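# Scoop dry food from the box into both bowls

## Task

Using a scoop held by the robot, transfer dry food from the box into the bowls until every bowl contains 10 or more pieces, spilling as little as possible (food that leaves the table is counted only as spill, not as a dropped object). Each piece arriving in a bowl must, since it last rested in the box or on the table, have sat inside the gripped scoop while the scoop was raised clear. Pieces trapped between gripper fingers must not end up in a bowl. If either bowl finishes with more than an occasional piece breaking these rules, the attempt fails; a single stray such piece still counts toward its bowl. Never let the scoop drop from any real height, and both bowls must finish upright in their original spots. To end, the box must rest flat on the table and the scoop, emptied, must lie on the table away from the box and both bowls, with the grippers released and the arms moved away. Anything kept in position only by the robot at the end does not count.

## Robot and tools

Robot: two 6-joint arms, left_arm and right_arm, each with a parallel two-finger gripper. Root links in the scene frame: left_arm at (+0.019, +0.312, 0) m, quat_wxyz (+0.998, 0, 0, -0.065); right_arm at (+0.014, -0.312, 0) m, quat_wxyz (+0.999, 0, 0, -0.035).

Scene frame: origin on the table surface midway between the arms, +x out across the table, +z up, left_arm on the +y side. The names left and right refer to the arms, not to image sides. On each gripper the fingers extend along its +z axis and close along its y axis; end_effector_position is the midpoint between the pads, roughly 1 cm short of the fingertips.

Joint order in every row and every per-joint list: waist (joint1), shoulder (joint2), elbow (joint3), wrist pitch (joint4), wrist yaw (joint5), wrist roll (joint6). Nominal ranges in radians: waist -2.618 to 3.054, shoulder 0.000 to 3.142, elbow 0.000 to 3.142, wrist pitch -1.571 to 1.571, wrist yaw -1.571 to 1.571, wrist roll -2.094 to 2.094. True ends may differ by up to 0.036 rad; a target beyond a range by more than 0.036 rad (and beyond the current angle) is rejected, and a clipped joint is reported as "joint sent to its limit".

A row is always 14 numbers in one flat list covering both arms: left_arm's six joint angles then its gripper number, then right_arm's six angles then its gripper number. Joint angles are absolute targets in radians (not offsets). The gripper number is an absolute setting from -1 (closed) to +1 (fully open).

Tools:
- execute_actions(actions): a list of actions run in sequence. Each action is a list of up to 15 rows, one per 1/30 s step; if fewer than 15 rows are given, the last one repeats to fill the 0.5 s action. An empty list just returns the current state and images.
- move(target, speed, blocking): target is one 14-number row of absolute joint angles and gripper numbers. All joints travel together so they finish at the same moment, so the hand path is generally curved and avoids nothing. speed (rad/s, 0.01 to 2, default 0.5) caps the joint with the longest way to go; paths last between 0.5 and 10 s. Gripper numbers are applied at the start. With blocking=false the call returns after 0.5 s while motion continues; you must call wait or stop before sending further rows or moves. The result adds a "move:" line giving the ending (done, off_target, moving, held, fault), limits=held or limits=none, and each arm's joint furthest from target.
- wait(seconds): 0 to 10 s with arms holding their last command; returns early when a running move finishes.
- stop(): brakes a running move; fingers keep going.
- zoom_image(camera, region): region is [x0, y0, x1, y1] in image pixels, top-left is (0, 0), at most 504 by 504.
- read_manual(section): only "licences"; no motion.
- finished_scene(scene): integer scene number, 1 to 2; ends the current scene irreversibly once the robot has held its final command.

Cameras, each 504x504: cam_head_left, cam_head_right, cam_high, cam_low, cam_left_wrist, cam_right_wrist. Calibration is given per camera and may be slightly off.

Results: a state line per arm with end_effector_position (m) and end_effector_quat_wxyz in the scene frame, less accurate at long reach; Joint positions (radians plus gripper opening in metres, 0.093 open to 0.000 closed, error about 1 mm); Joint velocities; Joint targets (what the joints are currently being driven to); grip_measured on the -1..+1 scale; joint torques. "joint command not followed" means a clearance check altered some joint targets. FAULT, MOTOR HOT and OVER-TEMPERATURE FAULT lines report stops and heat.

Motion limits: per step the sent target stays within a lead of the measured angle: 0.202 rad waist, 0.258 shoulder, 0.238 elbow, 0.573 wrist pitch, 0.522 wrist yaw and roll; targets that would shift the gripper over 70 mm are scaled back. Large changes therefore need several actions. Friction may leave a joint up to 0.031 rad short, and smaller commands may do nothing. To keep a joint still, resend its Joint targets value.

Gripping: pads meet near grip_measured -0.94; every millimetre of object width adds about 0.0208; each gripper has its own fixed bias up to 0.02. Commanding below the width reading squeezes harder, up to roughly 50 to 62 N per pad. Keep sending the closing number to maintain the grip on the scoop.

Cautions: don't let the arms collide or press on each other; don't knock anything off the table; avoid drops, slams, fast impacts and hard pushes (faster moves and targets deeper past contact hit harder). Holding loads heats motors: warning from 75 °C, a 10 s arm stop at 90 °C, and at 100 °C the arm goes limp and falls. Loose objects may occasionally be nudged by outside disturbances.

Each tool is called after ">>>" in YAML: its name, and indented under it one key for each argument.

## Session

>>> execute_actions:
  actions: []

Scene clock: 0.00 s.
left_arm: end_effector_position=(+0.3886, +0.2623, +0.4121) grip_measured=+0.999 end_effector_quat_wxyz=(+0.716, +0.044, +0.694, -0.055) | right_arm: end_effector_position=(+0.2736, -0.0595, +0.1439) grip_measured=-0.720 end_effector_quat_wxyz=(+0.282, -0.289, +0.910, +0.089)
Joint names: [waist, shoulder, elbow, wrist pitch, wrist yaw, wrist roll]
Joint positions: left_arm=[ 0.001  1.04   1.052  0.02   0.011 -0.013  0.093] | right_arm=[ 0.896  1.406  1.048 -0.622  0.12   0.175  0.011]
Joint velocities: left_arm=[-0.002 -0.007 -0.007 -0.007  0.037 -0.007 -0.   ] | right_arm=[ 0.002  0.017  0.002  0.037  0.007  0.007 -0.   ]
Joint torques (N m, as the arm reports them, + toward a larger angle): no reading
Joint targets: left_arm=[0.001 1.040 1.052 0.020 0.011 -0.013] | right_arm=[0.896 1.406 1.048 -0.620 0.120 0.175]

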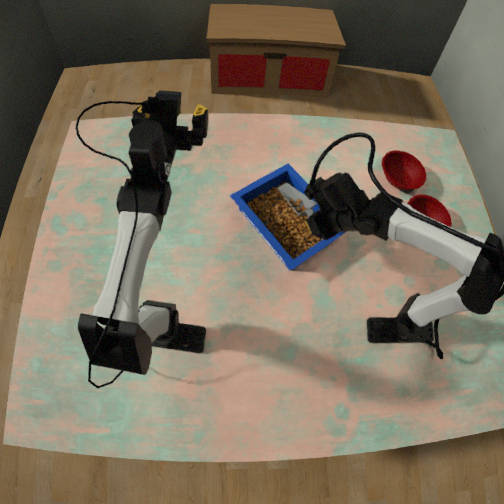

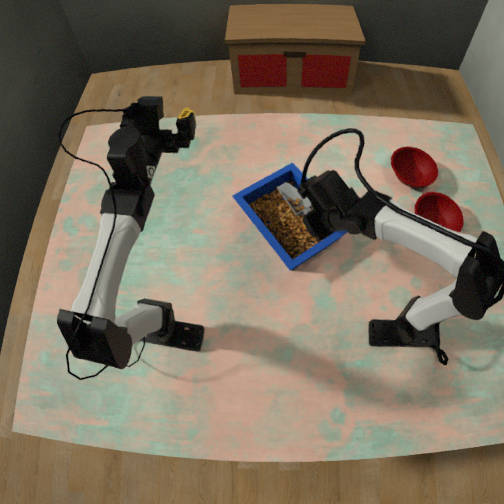

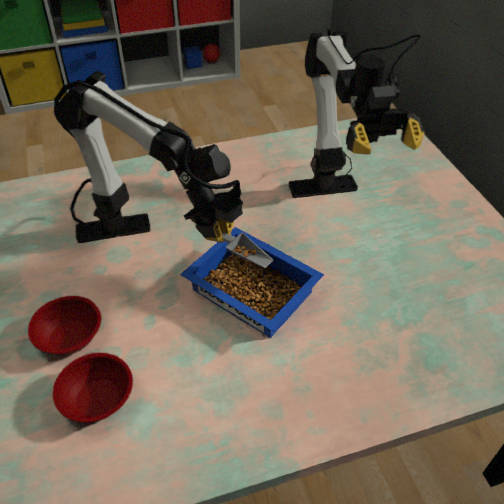

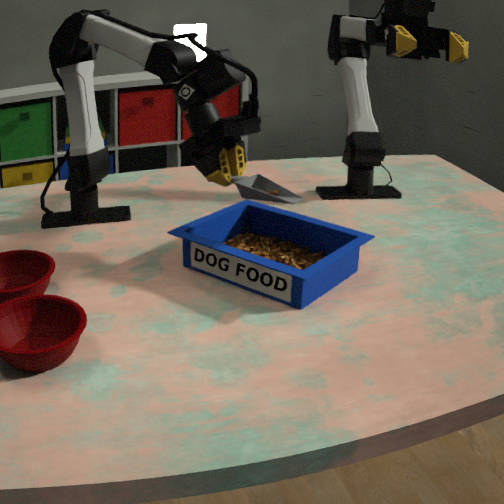

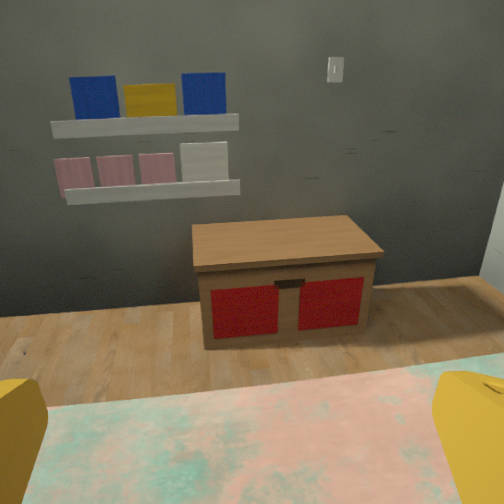

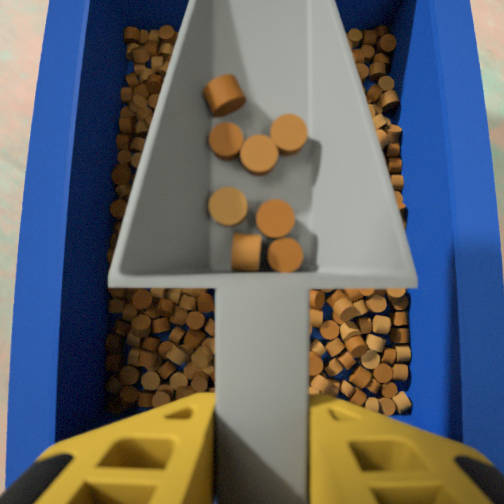

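>>> zoom_image:
  camera: "cam_low"
  region: [150, 120, 390, 320]

>>> zoom_image:
  camera: "cam_high"
  region: [0, 180, 340, 440]

>>> zoom_image:
  camera: "cam_head_right"
  region: [220, 130, 480, 290]

Region (150, 120, 390, 320) of cam_low's 504x504 image, scaled by 2.100, with more detail than that image has.

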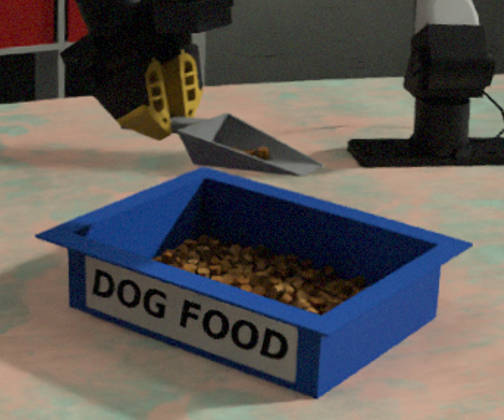

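Region (0, 180, 340, 440) of cam_high's 504x504 image, scaled by 1.482, with more detail than that image has; it fills the top 385 rows of this view, and the rest is white.

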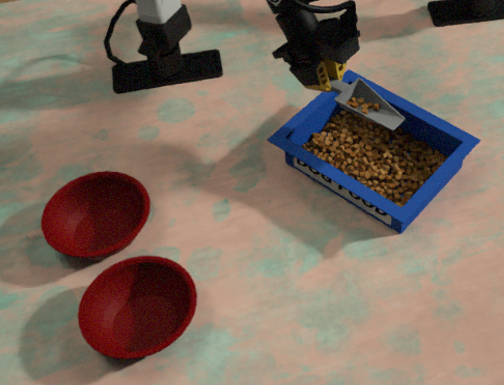

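Region (220, 130, 480, 290) of cam_head_right's 504x504 image, scaled by 1.938, with more detail than that image has; it fills the top 310 rows of this view, and the rest is white.

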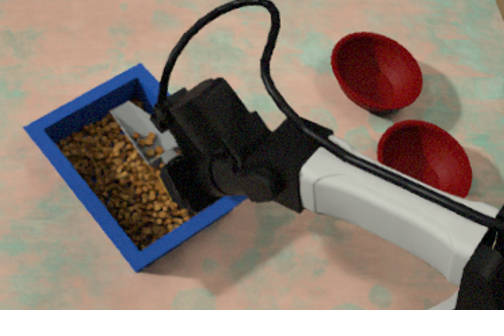

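>>> move:
  target: [0.001,1.040,1.052,0.020,0.011,-0.013,1.0, 0.788,1.780,1.574,-1.428,0.0,0.0,-1.0]
  speed: 0.6

Scene clock: 16.77 s.
left_arm: end_effector_position=(+0.3886, +0.2623, +0.4119) grip_measured=+0.999 end_effector_quat_wxyz=(+0.716, +0.045, +0.694, -0.055) | right_arm: end_effector_position=(+0.2457, -0.1074, +0.1368) grip_measured=-0.720 end_effector_quat_wxyz=(-0.026, -0.353, +0.935, -0.016)
Joint names: [waist, shoulder, elbow, wrist pitch, wrist yaw, wrist roll]
Joint positions: left_arm=[ 0.001  1.04   1.052  0.019  0.011 -0.013  0.093] | right_arm=[ 0.798  1.766  1.551 -1.415  0.011  0.006  0.011]
Joint velocities: left_arm=[-0.002  0.002 -0.022 -0.051 -0.037  0.066  0.   ] | right_arm=[ 0.022 -0.007 -0.012 -0.051 -0.007  0.007 -0.001]
Joint torques (N m, as the arm reports them, + toward a larger angle): left_arm=[-0.35 -2.54  8.38  2.07  0.02 -0.03] | right_arm=[-0.79 -7.3   9.6   0.11 -0.07  0.08]
Joint targets: left_arm=[0.001 1.040 1.052 0.020 0.011 -0.013] | right_arm=[0.788 1.780 1.574 -1.428 0.000 0.000]
move: off_target (right_arm); limits=none; left_arm: farthest joint: the wrist pitch, 0.001 radians from its target (0.000 radians at the start); right_arm: farthest joint: the elbow, 0.023 radians from its target (0.526 radians at the start)
camera_calibration (this result's frames):
cam_left_wrist: T_world_to_cam=[[-0.158742, -0.987298, 0.00660489, 0.314682], [-0.398138, 0.0578899, -0.915497, 0.553361], [0.903486, -0.147958, -0.40227, -0.0655706], [0, 0, 0, 1]] pos_world=[0.329509, 0.268949, 0.478145]
cam_right_wrist: T_world_to_cam=[[0.666313, -0.745605, -0.00998705, -0.244043], [-0.650711, -0.587947, 0.480513, 0.0701382], [-0.364145, -0.313674, -0.876931, 0.253087], [0, 0, 0, 1]] pos_world=[0.300409, -0.0613355, 0.1858]

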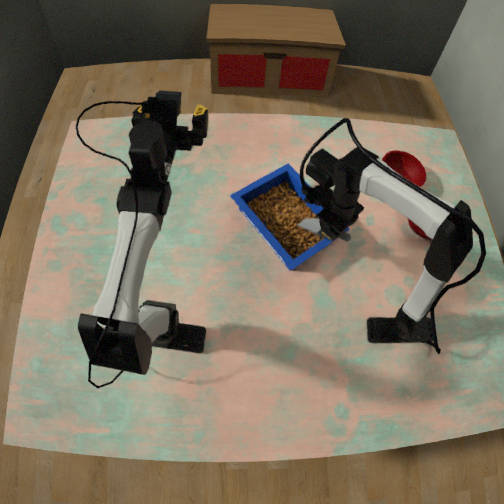

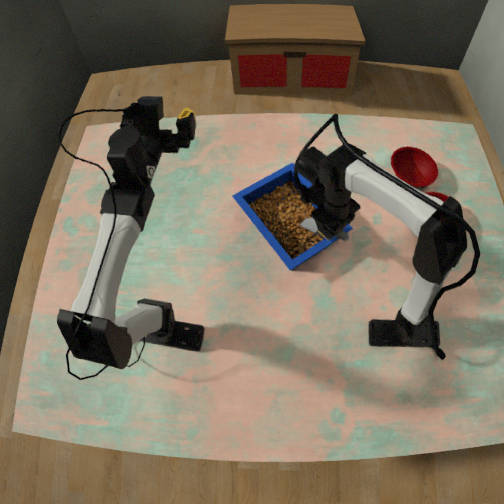

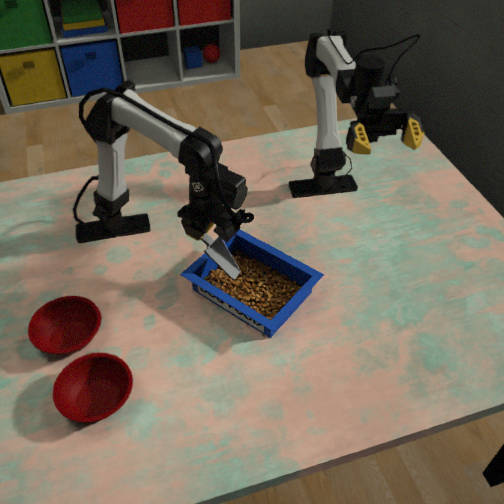

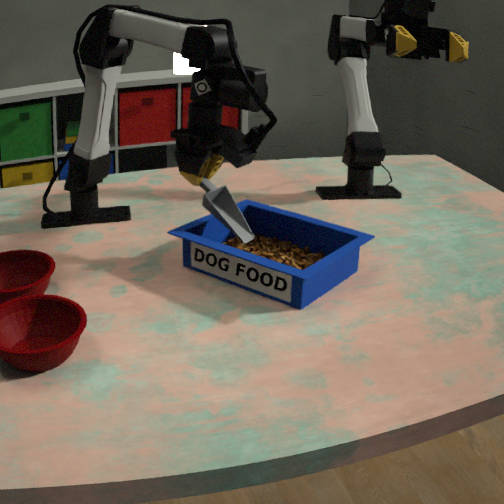

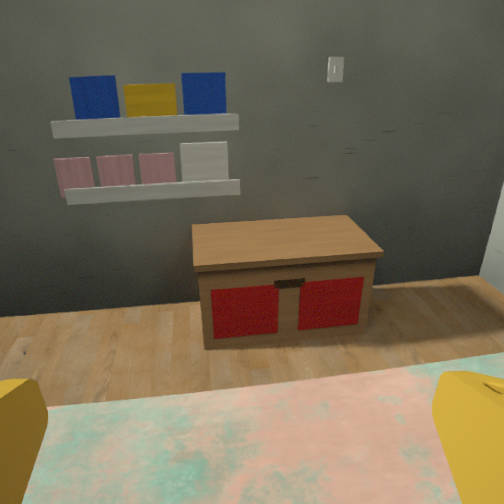

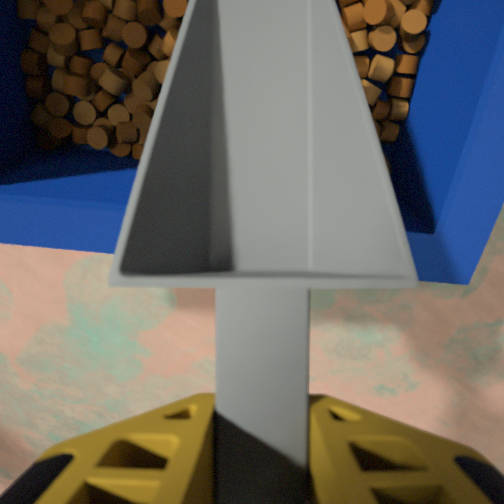

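>>> zoom_image:
  camera: "cam_low"
  region: [160, 140, 340, 290]

>>> zoom_image:
  camera: "cam_head_left"
  region: [220, 150, 380, 280]

Region (160, 140, 340, 290) of cam_low's 504x504 image, scaled by 2.800, with more detail than that image has.

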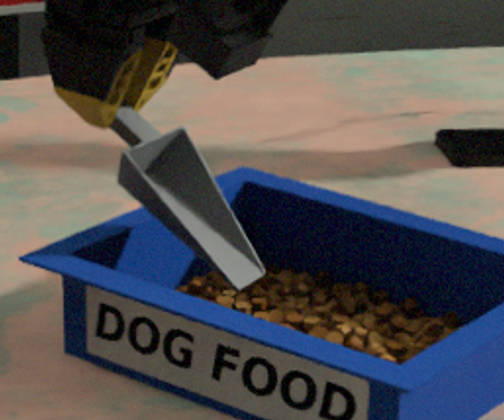

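Region (220, 150, 380, 280) of cam_head_left's 504x504 image, scaled by 3.150, with more detail than that image has; it fills the top 410 rows of this view, and the rest is white.

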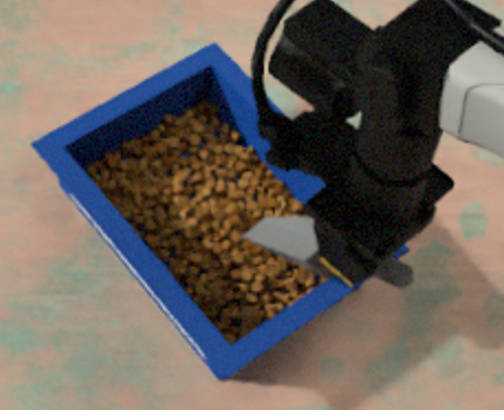

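>>> move:
  target: [0.001,1.040,1.052,0.020,0.011,-0.013,1.0, 0.835,1.91,1.632,-1.335,0.0,0.0,-1.0]
  speed: 0.2

>>> zoom_image:
  camera: "cam_low"
  region: [160, 140, 340, 290]

Scene clock: 20.77 s.
left_arm: end_effector_position=(+0.3886, +0.2623, +0.4119) grip_measured=+0.999 end_effector_quat_wxyz=(+0.716, +0.045, +0.694, -0.055) | right_arm: end_effector_position=(+0.2628, -0.0794, +0.1088) grip_measured=-0.720 end_effector_quat_wxyz=(-0.030, -0.366, +0.930, -0.017)
Joint names: [waist, shoulder, elbow, wrist pitch, wrist yaw, wrist roll]
Joint positions: left_arm=[ 0.001  1.04   1.052  0.019  0.011 -0.013  0.093] | right_arm=[ 0.825  1.899  1.608 -1.348  0.01   0.006  0.011]
Joint velocities: left_arm=[-0.002  0.012  0.002  0.051  0.007 -0.081  0.   ] | right_arm=[-0.007 -0.002 -0.002 -0.037  0.051 -0.037  0.001]
Joint torques (N m, as the arm reports them, + toward a larger angle): left_arm=[-0.35 -2.54  8.39  2.07  0.02 -0.03] | right_arm=[ 0.71 -8.95  9.57  0.37 -0.07  0.08]
Joint targets: left_arm=[0.001 1.040 1.052 0.020 0.011 -0.013] | right_arm=[0.835 1.910 1.632 -1.335 -0.000 -0.000]
move: off_target (right_arm); limits=none; left_arm: farthest joint: the wrist pitch, 0.001 radians from its target (0.001 radians at the start); right_arm: farthest joint: the elbow, 0.024 radians from its target (0.081 radians at the start)
camera_calibration (this result's frames):
cam_left_wrist: T_world_to_cam=[[-0.158742, -0.987298, 0.00660489, 0.314682], [-0.398138, 0.0578899, -0.915497, 0.553361], [0.903486, -0.147958, -0.40227, -0.0655706], [0, 0, 0, 1]] pos_world=[0.329509, 0.268949, 0.478145]
cam_right_wrist: T_world_to_cam=[[0.686708, -0.726854, -0.0107819, -0.238656], [-0.630764, -0.603167, 0.488188, 0.103868], [-0.361344, -0.328441, -0.872672, 0.241174], [0, 0, 0, 1]] pos_world=[0.31655, -0.0316067, 0.157185]

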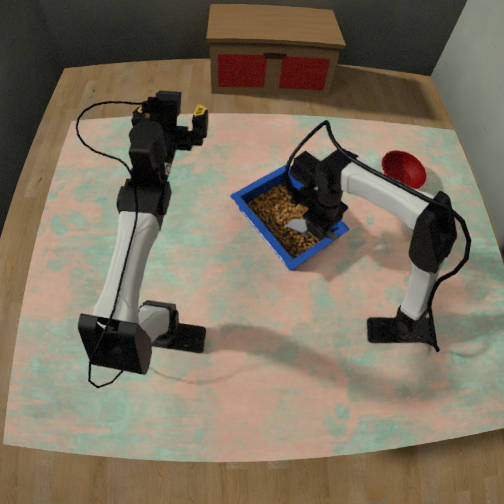

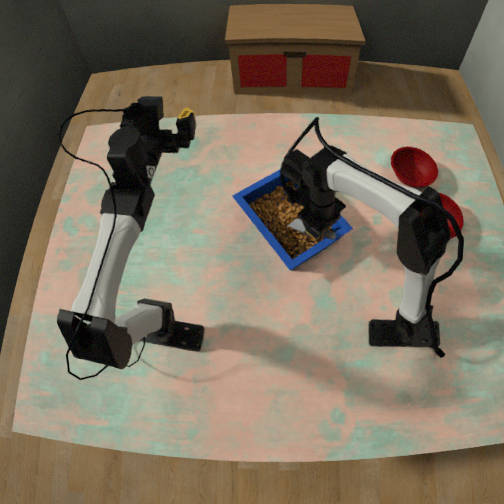

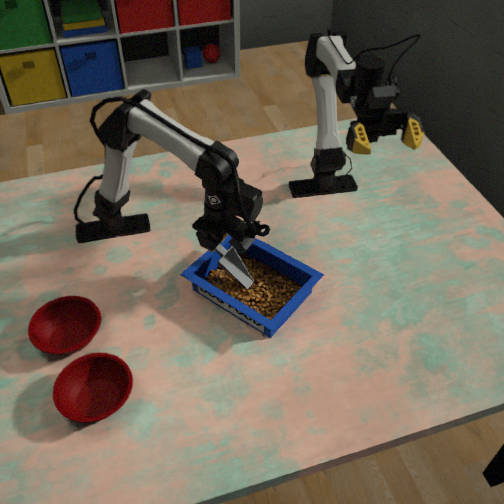

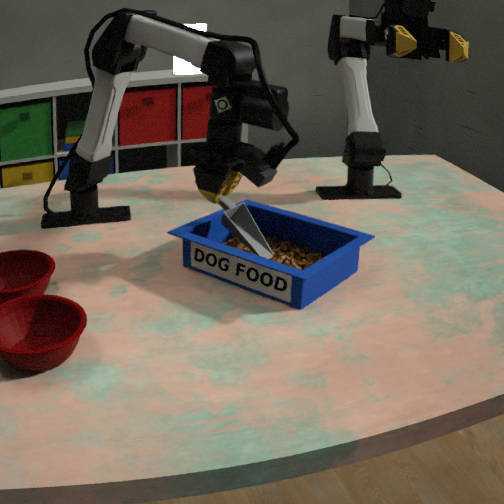

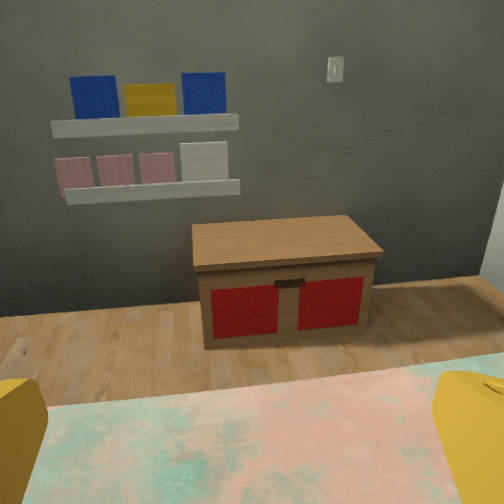

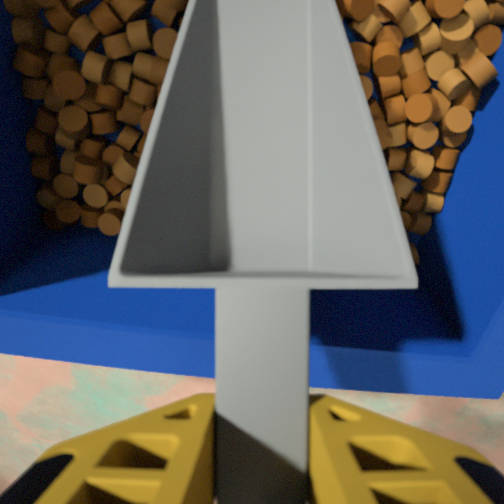

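Region (160, 140, 340, 290) of cam_low's 504x504 image, scaled by 2.800, with more detail than that image has.

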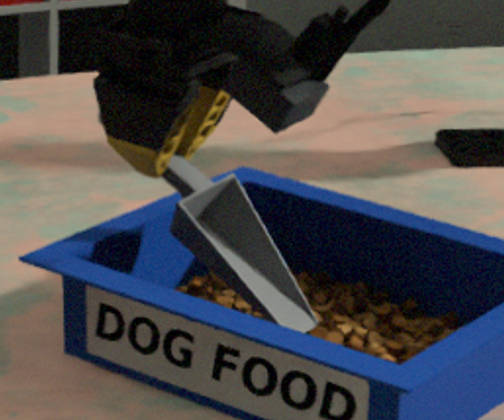

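>>> move:
  target: [0.001,1.040,1.052,0.020,0.011,-0.013,1.0, 0.835,1.95,1.632,-1.30,0.0,0.0,-1.0]
  speed: 0.1

>>> zoom_image:
  camera: "cam_high"
  region: [170, 200, 340, 345]

Scene clock: 22.60 s.
left_arm: end_effector_position=(+0.3886, +0.2623, +0.4119) grip_measured=+0.999 end_effector_quat_wxyz=(+0.716, +0.045, +0.694, -0.055) | right_arm: end_effector_position=(+0.2731, -0.0697, +0.1005) grip_measured=-0.720 end_effector_quat_wxyz=(-0.016, -0.366, +0.930, -0.012)
Joint names: [waist, shoulder, elbow, wrist pitch, wrist yaw, wrist roll]
Joint positions: left_arm=[ 0.001  1.04   1.052  0.019  0.011 -0.013  0.093] | right_arm=[ 0.825  1.928  1.616 -1.297  0.01   0.006  0.011]
Joint velocities: left_arm=[-0.007 -0.017 -0.022  0.007  0.022 -0.037  0.   ] | right_arm=[-0.007 -0.002  0.002 -0.037  0.051  0.022 -0.001]
Joint torques (N m, as the arm reports them, + toward a larger angle): left_arm=[-0.35 -2.55  8.38  2.07  0.02 -0.03] | right_arm=[ 0.63 -8.16  8.96  0.24 -0.08  0.04]
Joint targets: left_arm=[0.001 1.040 1.052 0.020 0.011 -0.013] | right_arm=[0.835 1.950 1.632 -1.300 0.000 0.000]
move: off_target (right_arm); limits=none; left_arm: farthest joint: the wrist pitch, 0.001 radians from its target (0.001 radians at the start); right_arm: farthest joint: the shoulder, 0.022 radians from its target (0.051 radians at the start)
camera_calibration (this result's frames):
cam_left_wrist: T_world_to_cam=[[-0.158742, -0.987298, 0.00660489, 0.314682], [-0.398138, 0.0578899, -0.915497, 0.553361], [0.903486, -0.147958, -0.40227, -0.0655706], [0, 0, 0, 1]] pos_world=[0.329509, 0.268949, 0.478145]
cam_right_wrist: T_world_to_cam=[[0.686947, -0.726628, -0.0107417, -0.238816], [-0.641308, -0.613105, 0.461331, 0.125177], [-0.341802, -0.310021, -0.887163, 0.238243], [0, 0, 0, 1]] pos_world=[0.325763, -0.022923, 0.151047]

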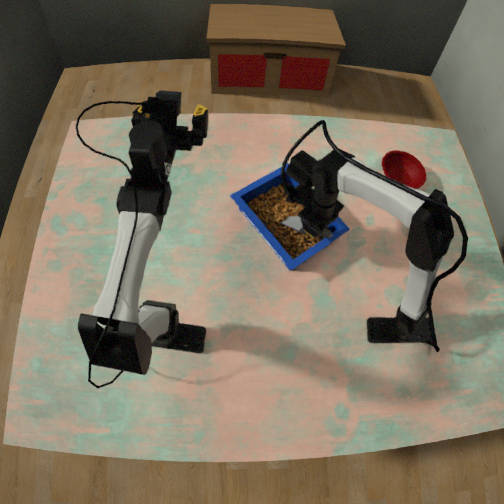

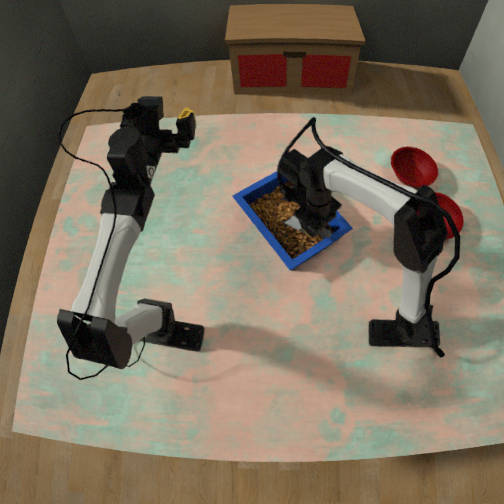

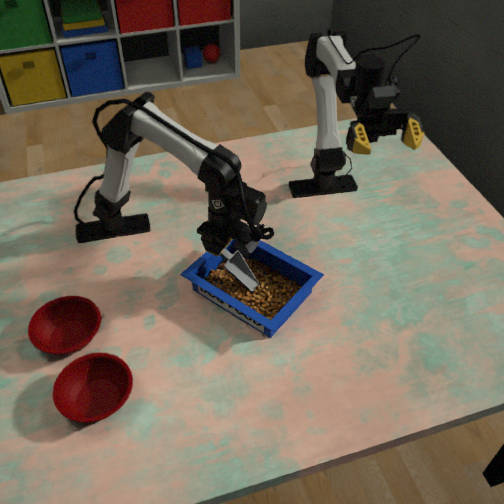

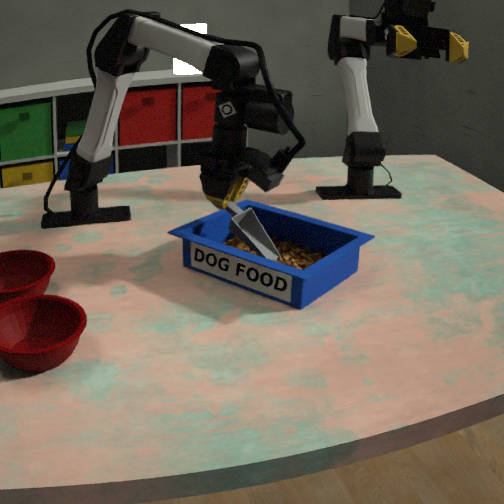

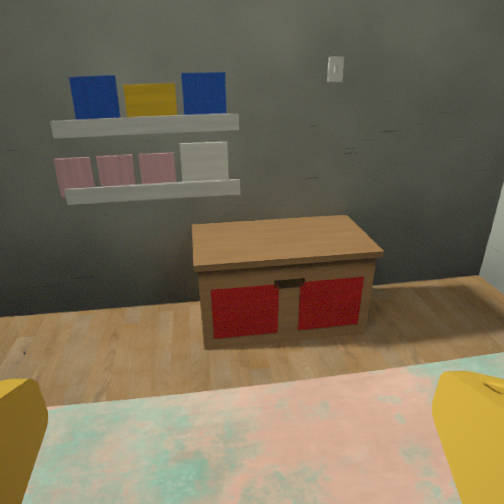

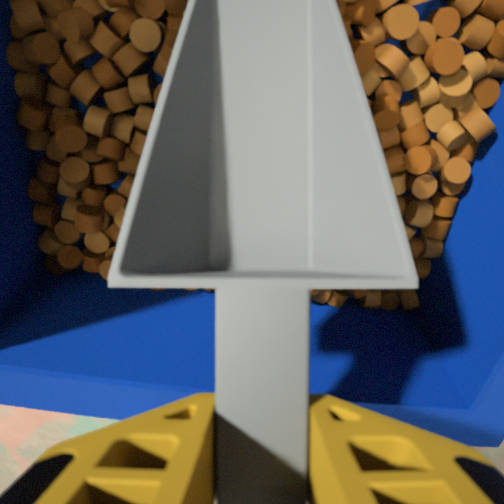

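Region (170, 200, 340, 345) of cam_high's 504x504 image, scaled by 2.965, with more detail than that image has; it fills the top 430 rows of this view, and the rest is white.

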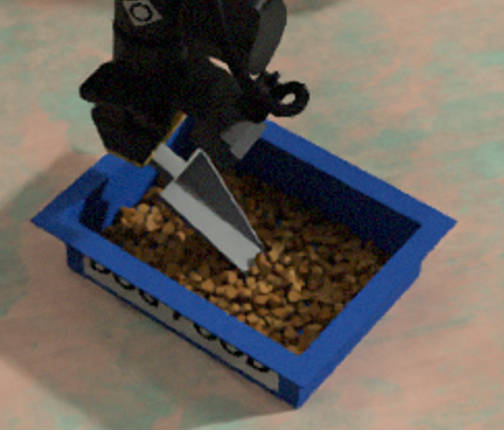

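>>> move:
  target: [0.001,1.040,1.052,0.020,0.011,-0.013,1.0, 0.835,2.145,1.878,-1.37,0.0,0.0,-1.0]
  speed: 0.2

>>> zoom_image:
  camera: "cam_high"
  region: [170, 200, 340, 345]

Scene clock: 25.20 s.
left_arm: end_effector_position=(+0.3886, +0.2623, +0.4118) grip_measured=+0.999 end_effector_quat_wxyz=(+0.716, +0.045, +0.695, -0.055) | right_arm: end_effector_position=(+0.3068, -0.0379, +0.0933) grip_measured=-0.720 end_effector_quat_wxyz=(-0.014, -0.366, +0.930, -0.011)
Joint names: [waist, shoulder, elbow, wrist pitch, wrist yaw, wrist roll]
Joint positions: left_arm=[ 0.001  1.04   1.052  0.019  0.011 -0.013  0.093] | right_arm=[ 0.825  2.117  1.864 -1.352  0.01   0.006  0.011]
Joint velocities: left_arm=[ 0.002  0.017 -0.007 -0.051 -0.066 -0.022  0.001] | right_arm=[-0.007  0.007 -0.017  0.007  0.007 -0.007 -0.   ]
Joint torques (N m, as the arm reports them, + toward a larger angle): left_arm=[-0.36 -2.56  8.38  2.07  0.03 -0.03] | right_arm=[ 0.67 -9.58  8.85  0.09 -0.08  0.09]
Joint targets: left_arm=[0.001 1.040 1.052 0.020 0.011 -0.013] | right_arm=[0.835 2.145 1.878 -1.370 -0.000 0.000]
move: off_target (right_arm); limits=none; left_arm: farthest joint: the wrist pitch, 0.001 radians from its target (0.001 radians at the start); right_arm: farthest joint: the shoulder, 0.028 radians from its target (0.217 radians at the start)
camera_calibration (this result's frames):
cam_left_wrist: T_world_to_cam=[[-0.15874, -0.987298, 0.00661625, 0.314677], [-0.398484, 0.057935, -0.915344, 0.553337], [0.903334, -0.147938, -0.402619, -0.0654128], [0, 0, 0, 1]] pos_world=[0.329537, 0.268946, 0.478075]
cam_right_wrist: T_world_to_cam=[[0.686958, -0.726612, -0.0111184, -0.238864], [-0.642217, -0.614187, 0.458619, 0.17007], [-0.340067, -0.307911, -0.888564, 0.252961], [0, 0, 0, 1]] pos_world=[0.359335, 0.00878242, 0.144119]

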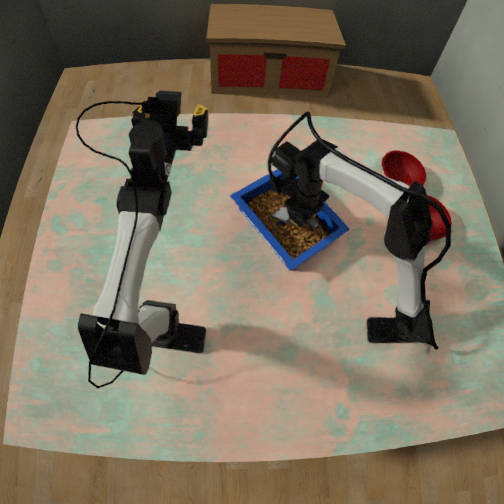

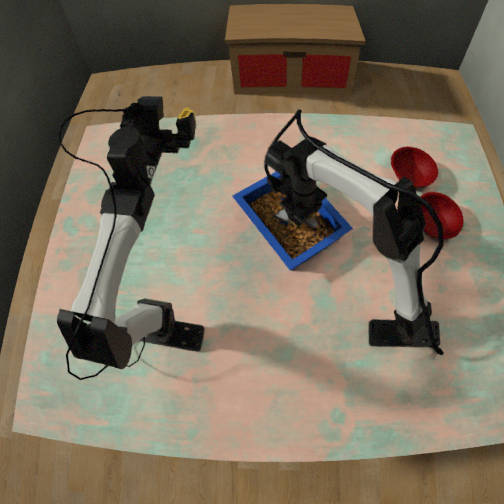

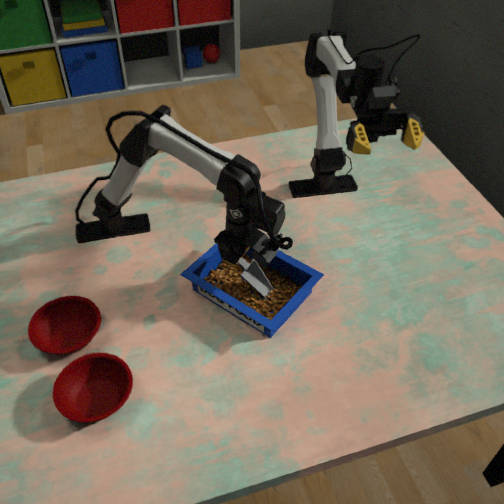

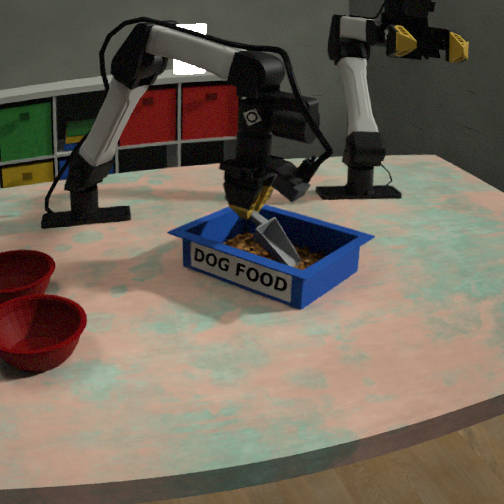

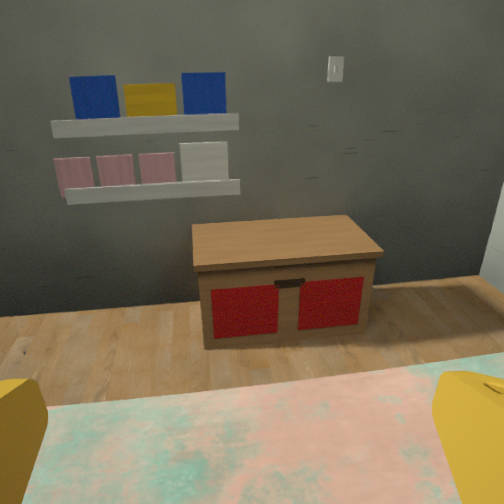

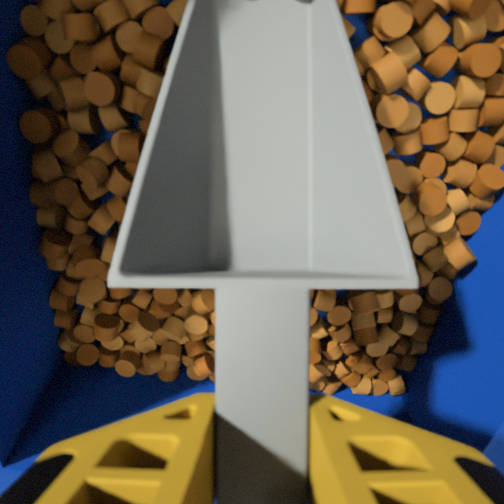

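Region (170, 200, 340, 345) of cam_high's 504x504 image, scaled by 2.965, with more detail than that image has; it fills the top 430 rows of this view, and the rest is white.

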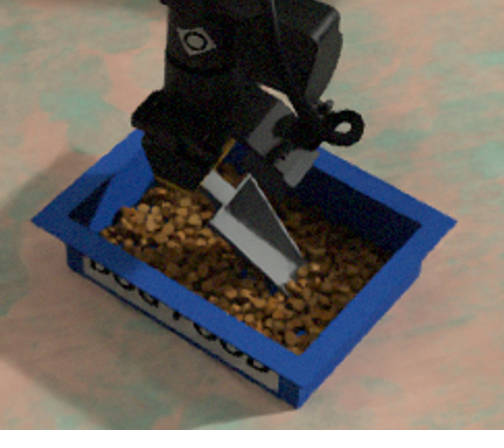

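>>> move:
  target: [0.001,1.040,1.052,0.020,0.011,-0.013,1.0, 0.835,2.08,1.705,-1.05,0.0,0.0,-1.0]
  speed: 0.25

>>> zoom_image:
  camera: "cam_high"
  region: [170, 200, 340, 345]

Scene clock: 27.97 s.
left_arm: end_effector_position=(+0.3886, +0.2623, +0.4118) grip_measured=+0.999 end_effector_quat_wxyz=(+0.716, +0.045, +0.695, -0.055) | right_arm: end_effector_position=(+0.3338, -0.0125, +0.0731) grip_measured=-0.720 end_effector_quat_wxyz=(+0.073, -0.365, +0.928, +0.024)
Joint names: [waist, shoulder, elbow, wrist pitch, wrist yaw, wrist roll]
Joint positions: left_arm=[ 0.001  1.04   1.052  0.019  0.011 -0.013  0.093] | right_arm=[ 0.825  2.088  1.727 -1.056  0.01   0.006  0.011]
Joint velocities: left_arm=[ 0.007  0.007  0.007 -0.007 -0.037  0.007 -0.   ] | right_arm=[ 0.002  0.002  0.002  0.007 -0.081 -0.007 -0.   ]
Joint torques (N m, as the arm reports them, + toward a larger angle): left_arm=[-0.35 -2.54  8.38  2.08  0.03 -0.03] | right_arm=[  0.69 -12.69   5.87   0.72  -0.07   0.09]
Joint targets: left_arm=[0.001 1.040 1.052 0.020 0.011 -0.013] | right_arm=[0.835 2.080 1.705 -1.050 0.000 -0.000]
move: off_target (right_arm); limits=none; left_arm: farthest joint: the wrist pitch, 0.001 radians from its target (0.001 radians at the start); right_arm: farthest joint: the elbow, 0.022 radians from its target (0.159 radians at the start)
camera_calibration (this result's frames):
cam_left_wrist: T_world_to_cam=[[-0.15874, -0.987298, 0.00661625, 0.314677], [-0.398484, 0.057935, -0.915344, 0.553337], [0.903334, -0.147938, -0.402619, -0.0654128], [0, 0, 0, 1]] pos_world=[0.329537, 0.268946, 0.478075]
cam_right_wrist: T_world_to_cam=[[0.688457, -0.725199, -0.0106394, -0.239663], [-0.693368, -0.662401, 0.283666, 0.24153], [-0.212761, -0.187915, -0.958864, 0.216088], [0, 0, 0, 1]] pos_world=[0.378442, 0.0267927, 0.136136]

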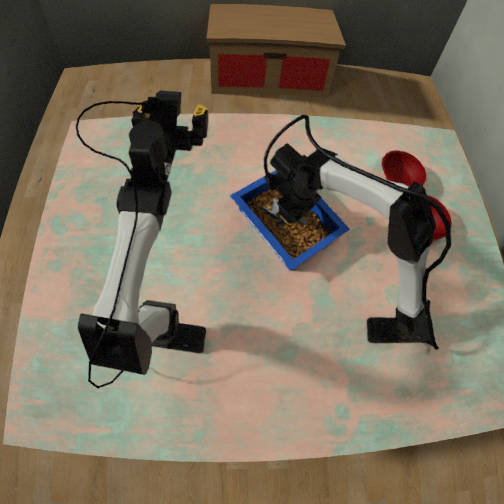

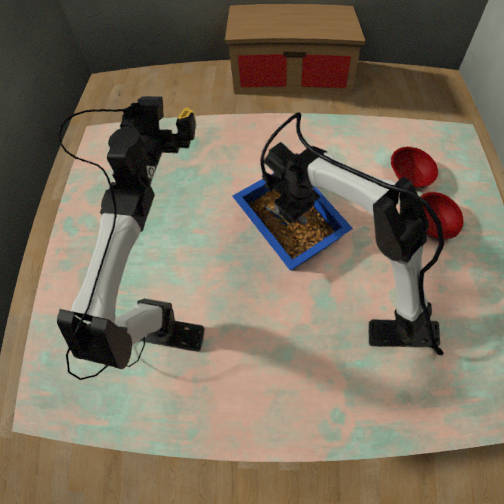

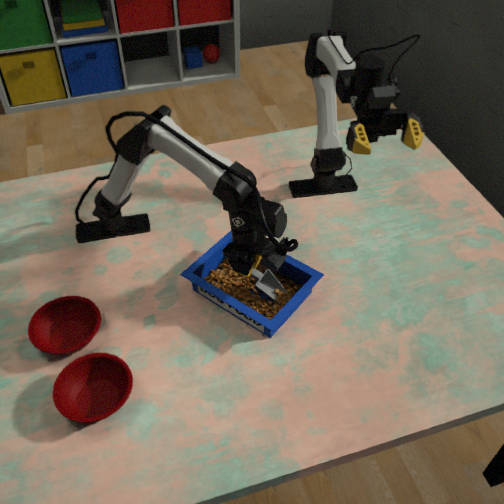

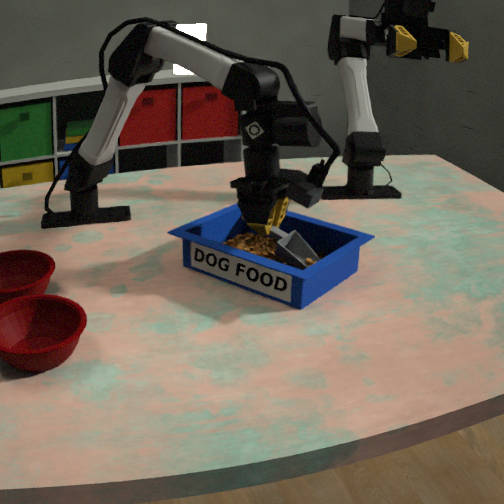

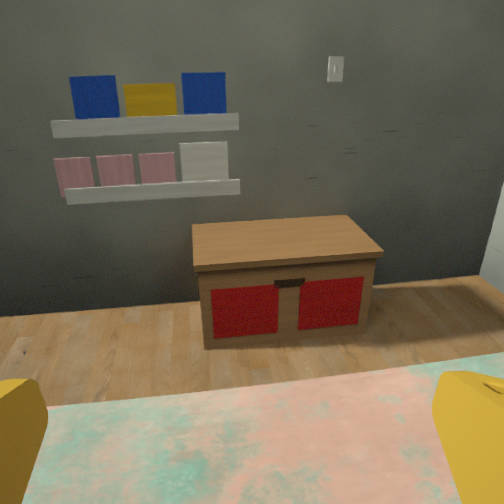

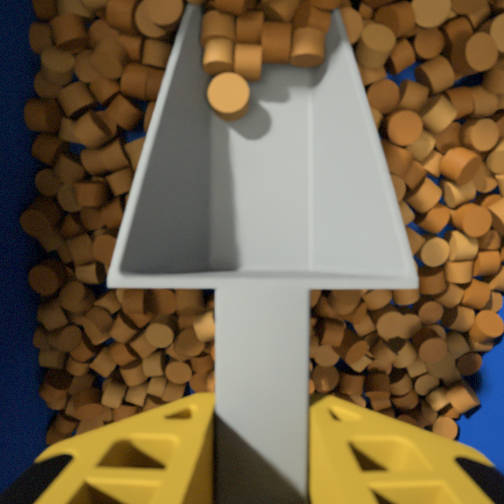

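Region (170, 200, 340, 345) of cam_high's 504x504 image, scaled by 2.965, with more detail than that image has; it fills the top 430 rows of this view, and the rest is white.

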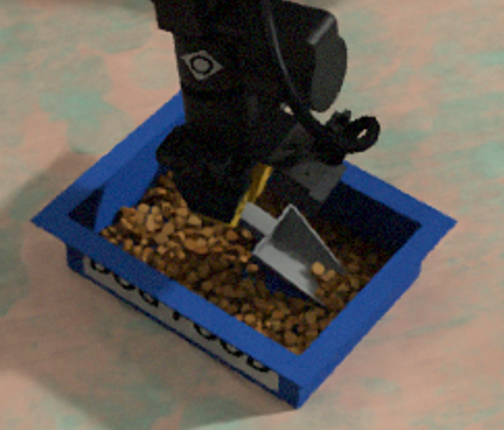

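>>> zoom_image:
  camera: "cam_head_left"
  region: [220, 150, 360, 280]

Region (220, 150, 360, 280) of cam_head_left's 504x504 image, scaled by 3.600, with more detail than that image has; it fills the top 468 rows of this view, and the rest is white.

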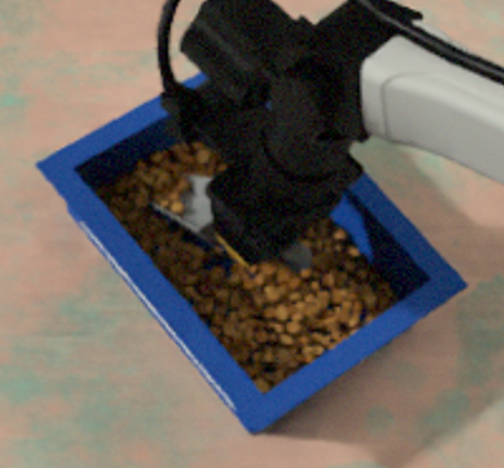

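>>> move:
  target: [0.001,1.040,1.052,0.020,0.011,-0.013,1.0, 0.835,1.932,1.39,-0.692,0.0,0.0,-1.0]
  speed: 0.3

Scene clock: 31.13 s.
left_arm: end_effector_position=(+0.3886, +0.2623, +0.4118) grip_measured=+0.999 end_effector_quat_wxyz=(+0.716, +0.045, +0.695, -0.055) | right_arm: end_effector_position=(+0.3314, -0.0129, +0.0559) grip_measured=-0.720 end_effector_quat_wxyz=(+0.153, -0.363, +0.917, +0.060)
Joint names: [waist, shoulder, elbow, wrist pitch, wrist yaw, wrist roll]
Joint positions: left_arm=[ 0.001  1.04   1.052  0.019  0.011 -0.013  0.093] | right_arm=[ 0.825  1.945  1.407 -0.704  0.002  0.002  0.011]
Joint velocities: left_arm=[-0.007  0.007 -0.012 -0.066 -0.037 -0.007 -0.   ] | right_arm=[-0.012 -0.012 -0.017 -0.007 -0.037 -0.022  0.001]
Joint torques (N m, as the arm reports them, + toward a larger angle): left_arm=[-0.35 -2.55  8.39  2.08  0.02 -0.03] | right_arm=[  0.68 -11.88   6.44   1.11   0.     0.11]
Joint targets: left_arm=[0.001 1.040 1.052 0.020 0.011 -0.013] | right_arm=[0.835 1.932 1.390 -0.692 0.000 -0.000]
move: done; limits=none; left_arm: farthest joint: the wrist pitch, 0.001 radians from its target (0.001 radians at the start); right_arm: farthest joint: the elbow, 0.017 radians from its target (0.337 radians at the start)
camera_calibration (this result's frames):
cam_left_wrist: T_world_to_cam=[[-0.15874, -0.987298, 0.00661625, 0.314677], [-0.398484, 0.057935, -0.915344, 0.553337], [0.903334, -0.147938, -0.402619, -0.0654128], [0, 0, 0, 1]] pos_world=[0.329537, 0.268946, 0.478075]
cam_right_wrist: T_world_to_cam=[[0.69436, -0.719456, -0.0157204, -0.240151], [-0.713771, -0.691326, 0.11225, 0.260429], [-0.0916269, -0.0667213, -0.993556, 0.162392], [0, 0, 0, 1]] pos_world=[0.367517, 0.0180977, 0.128337]

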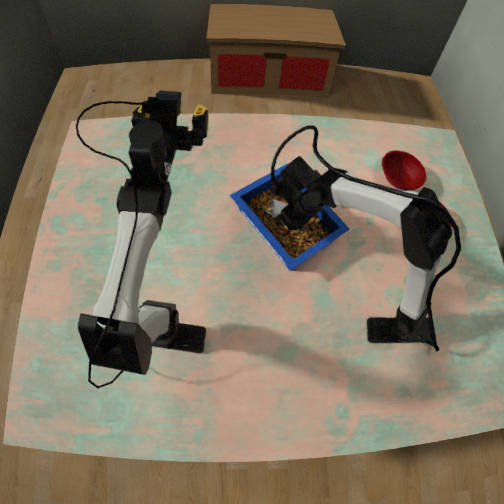

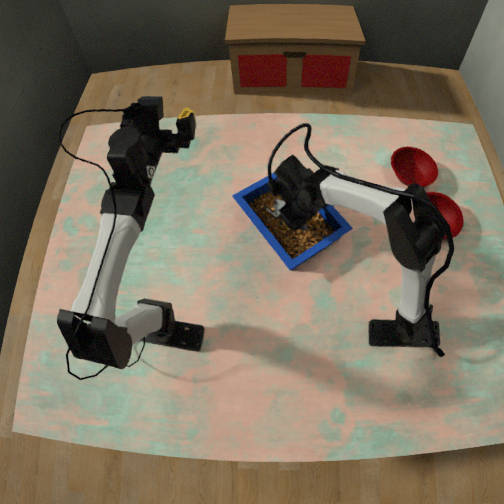

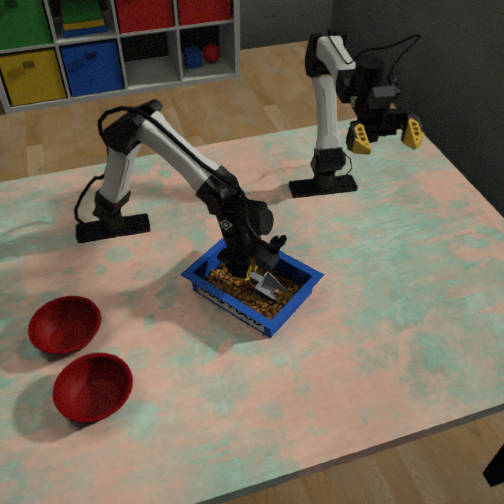

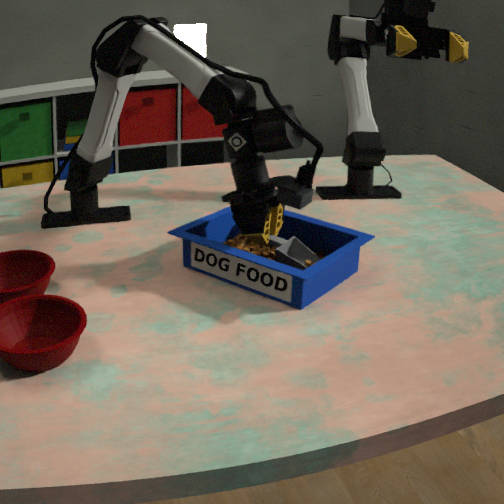

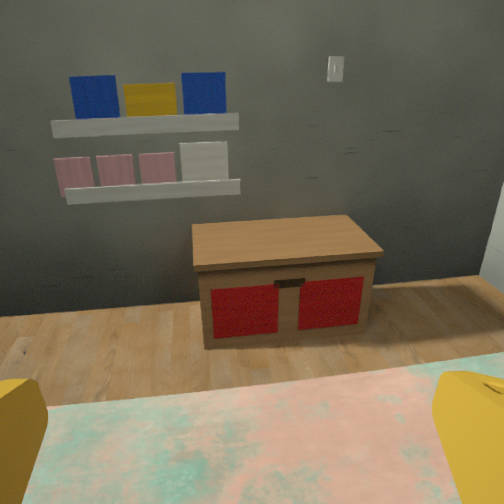

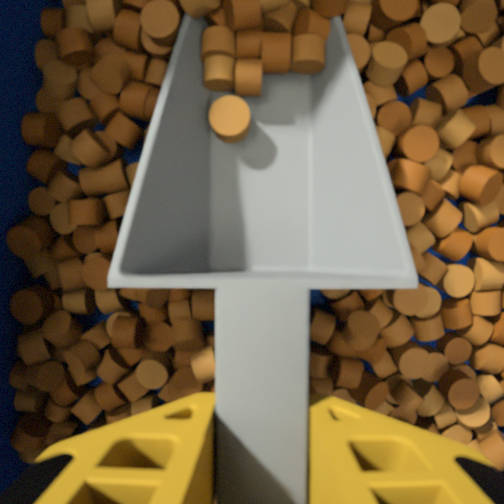

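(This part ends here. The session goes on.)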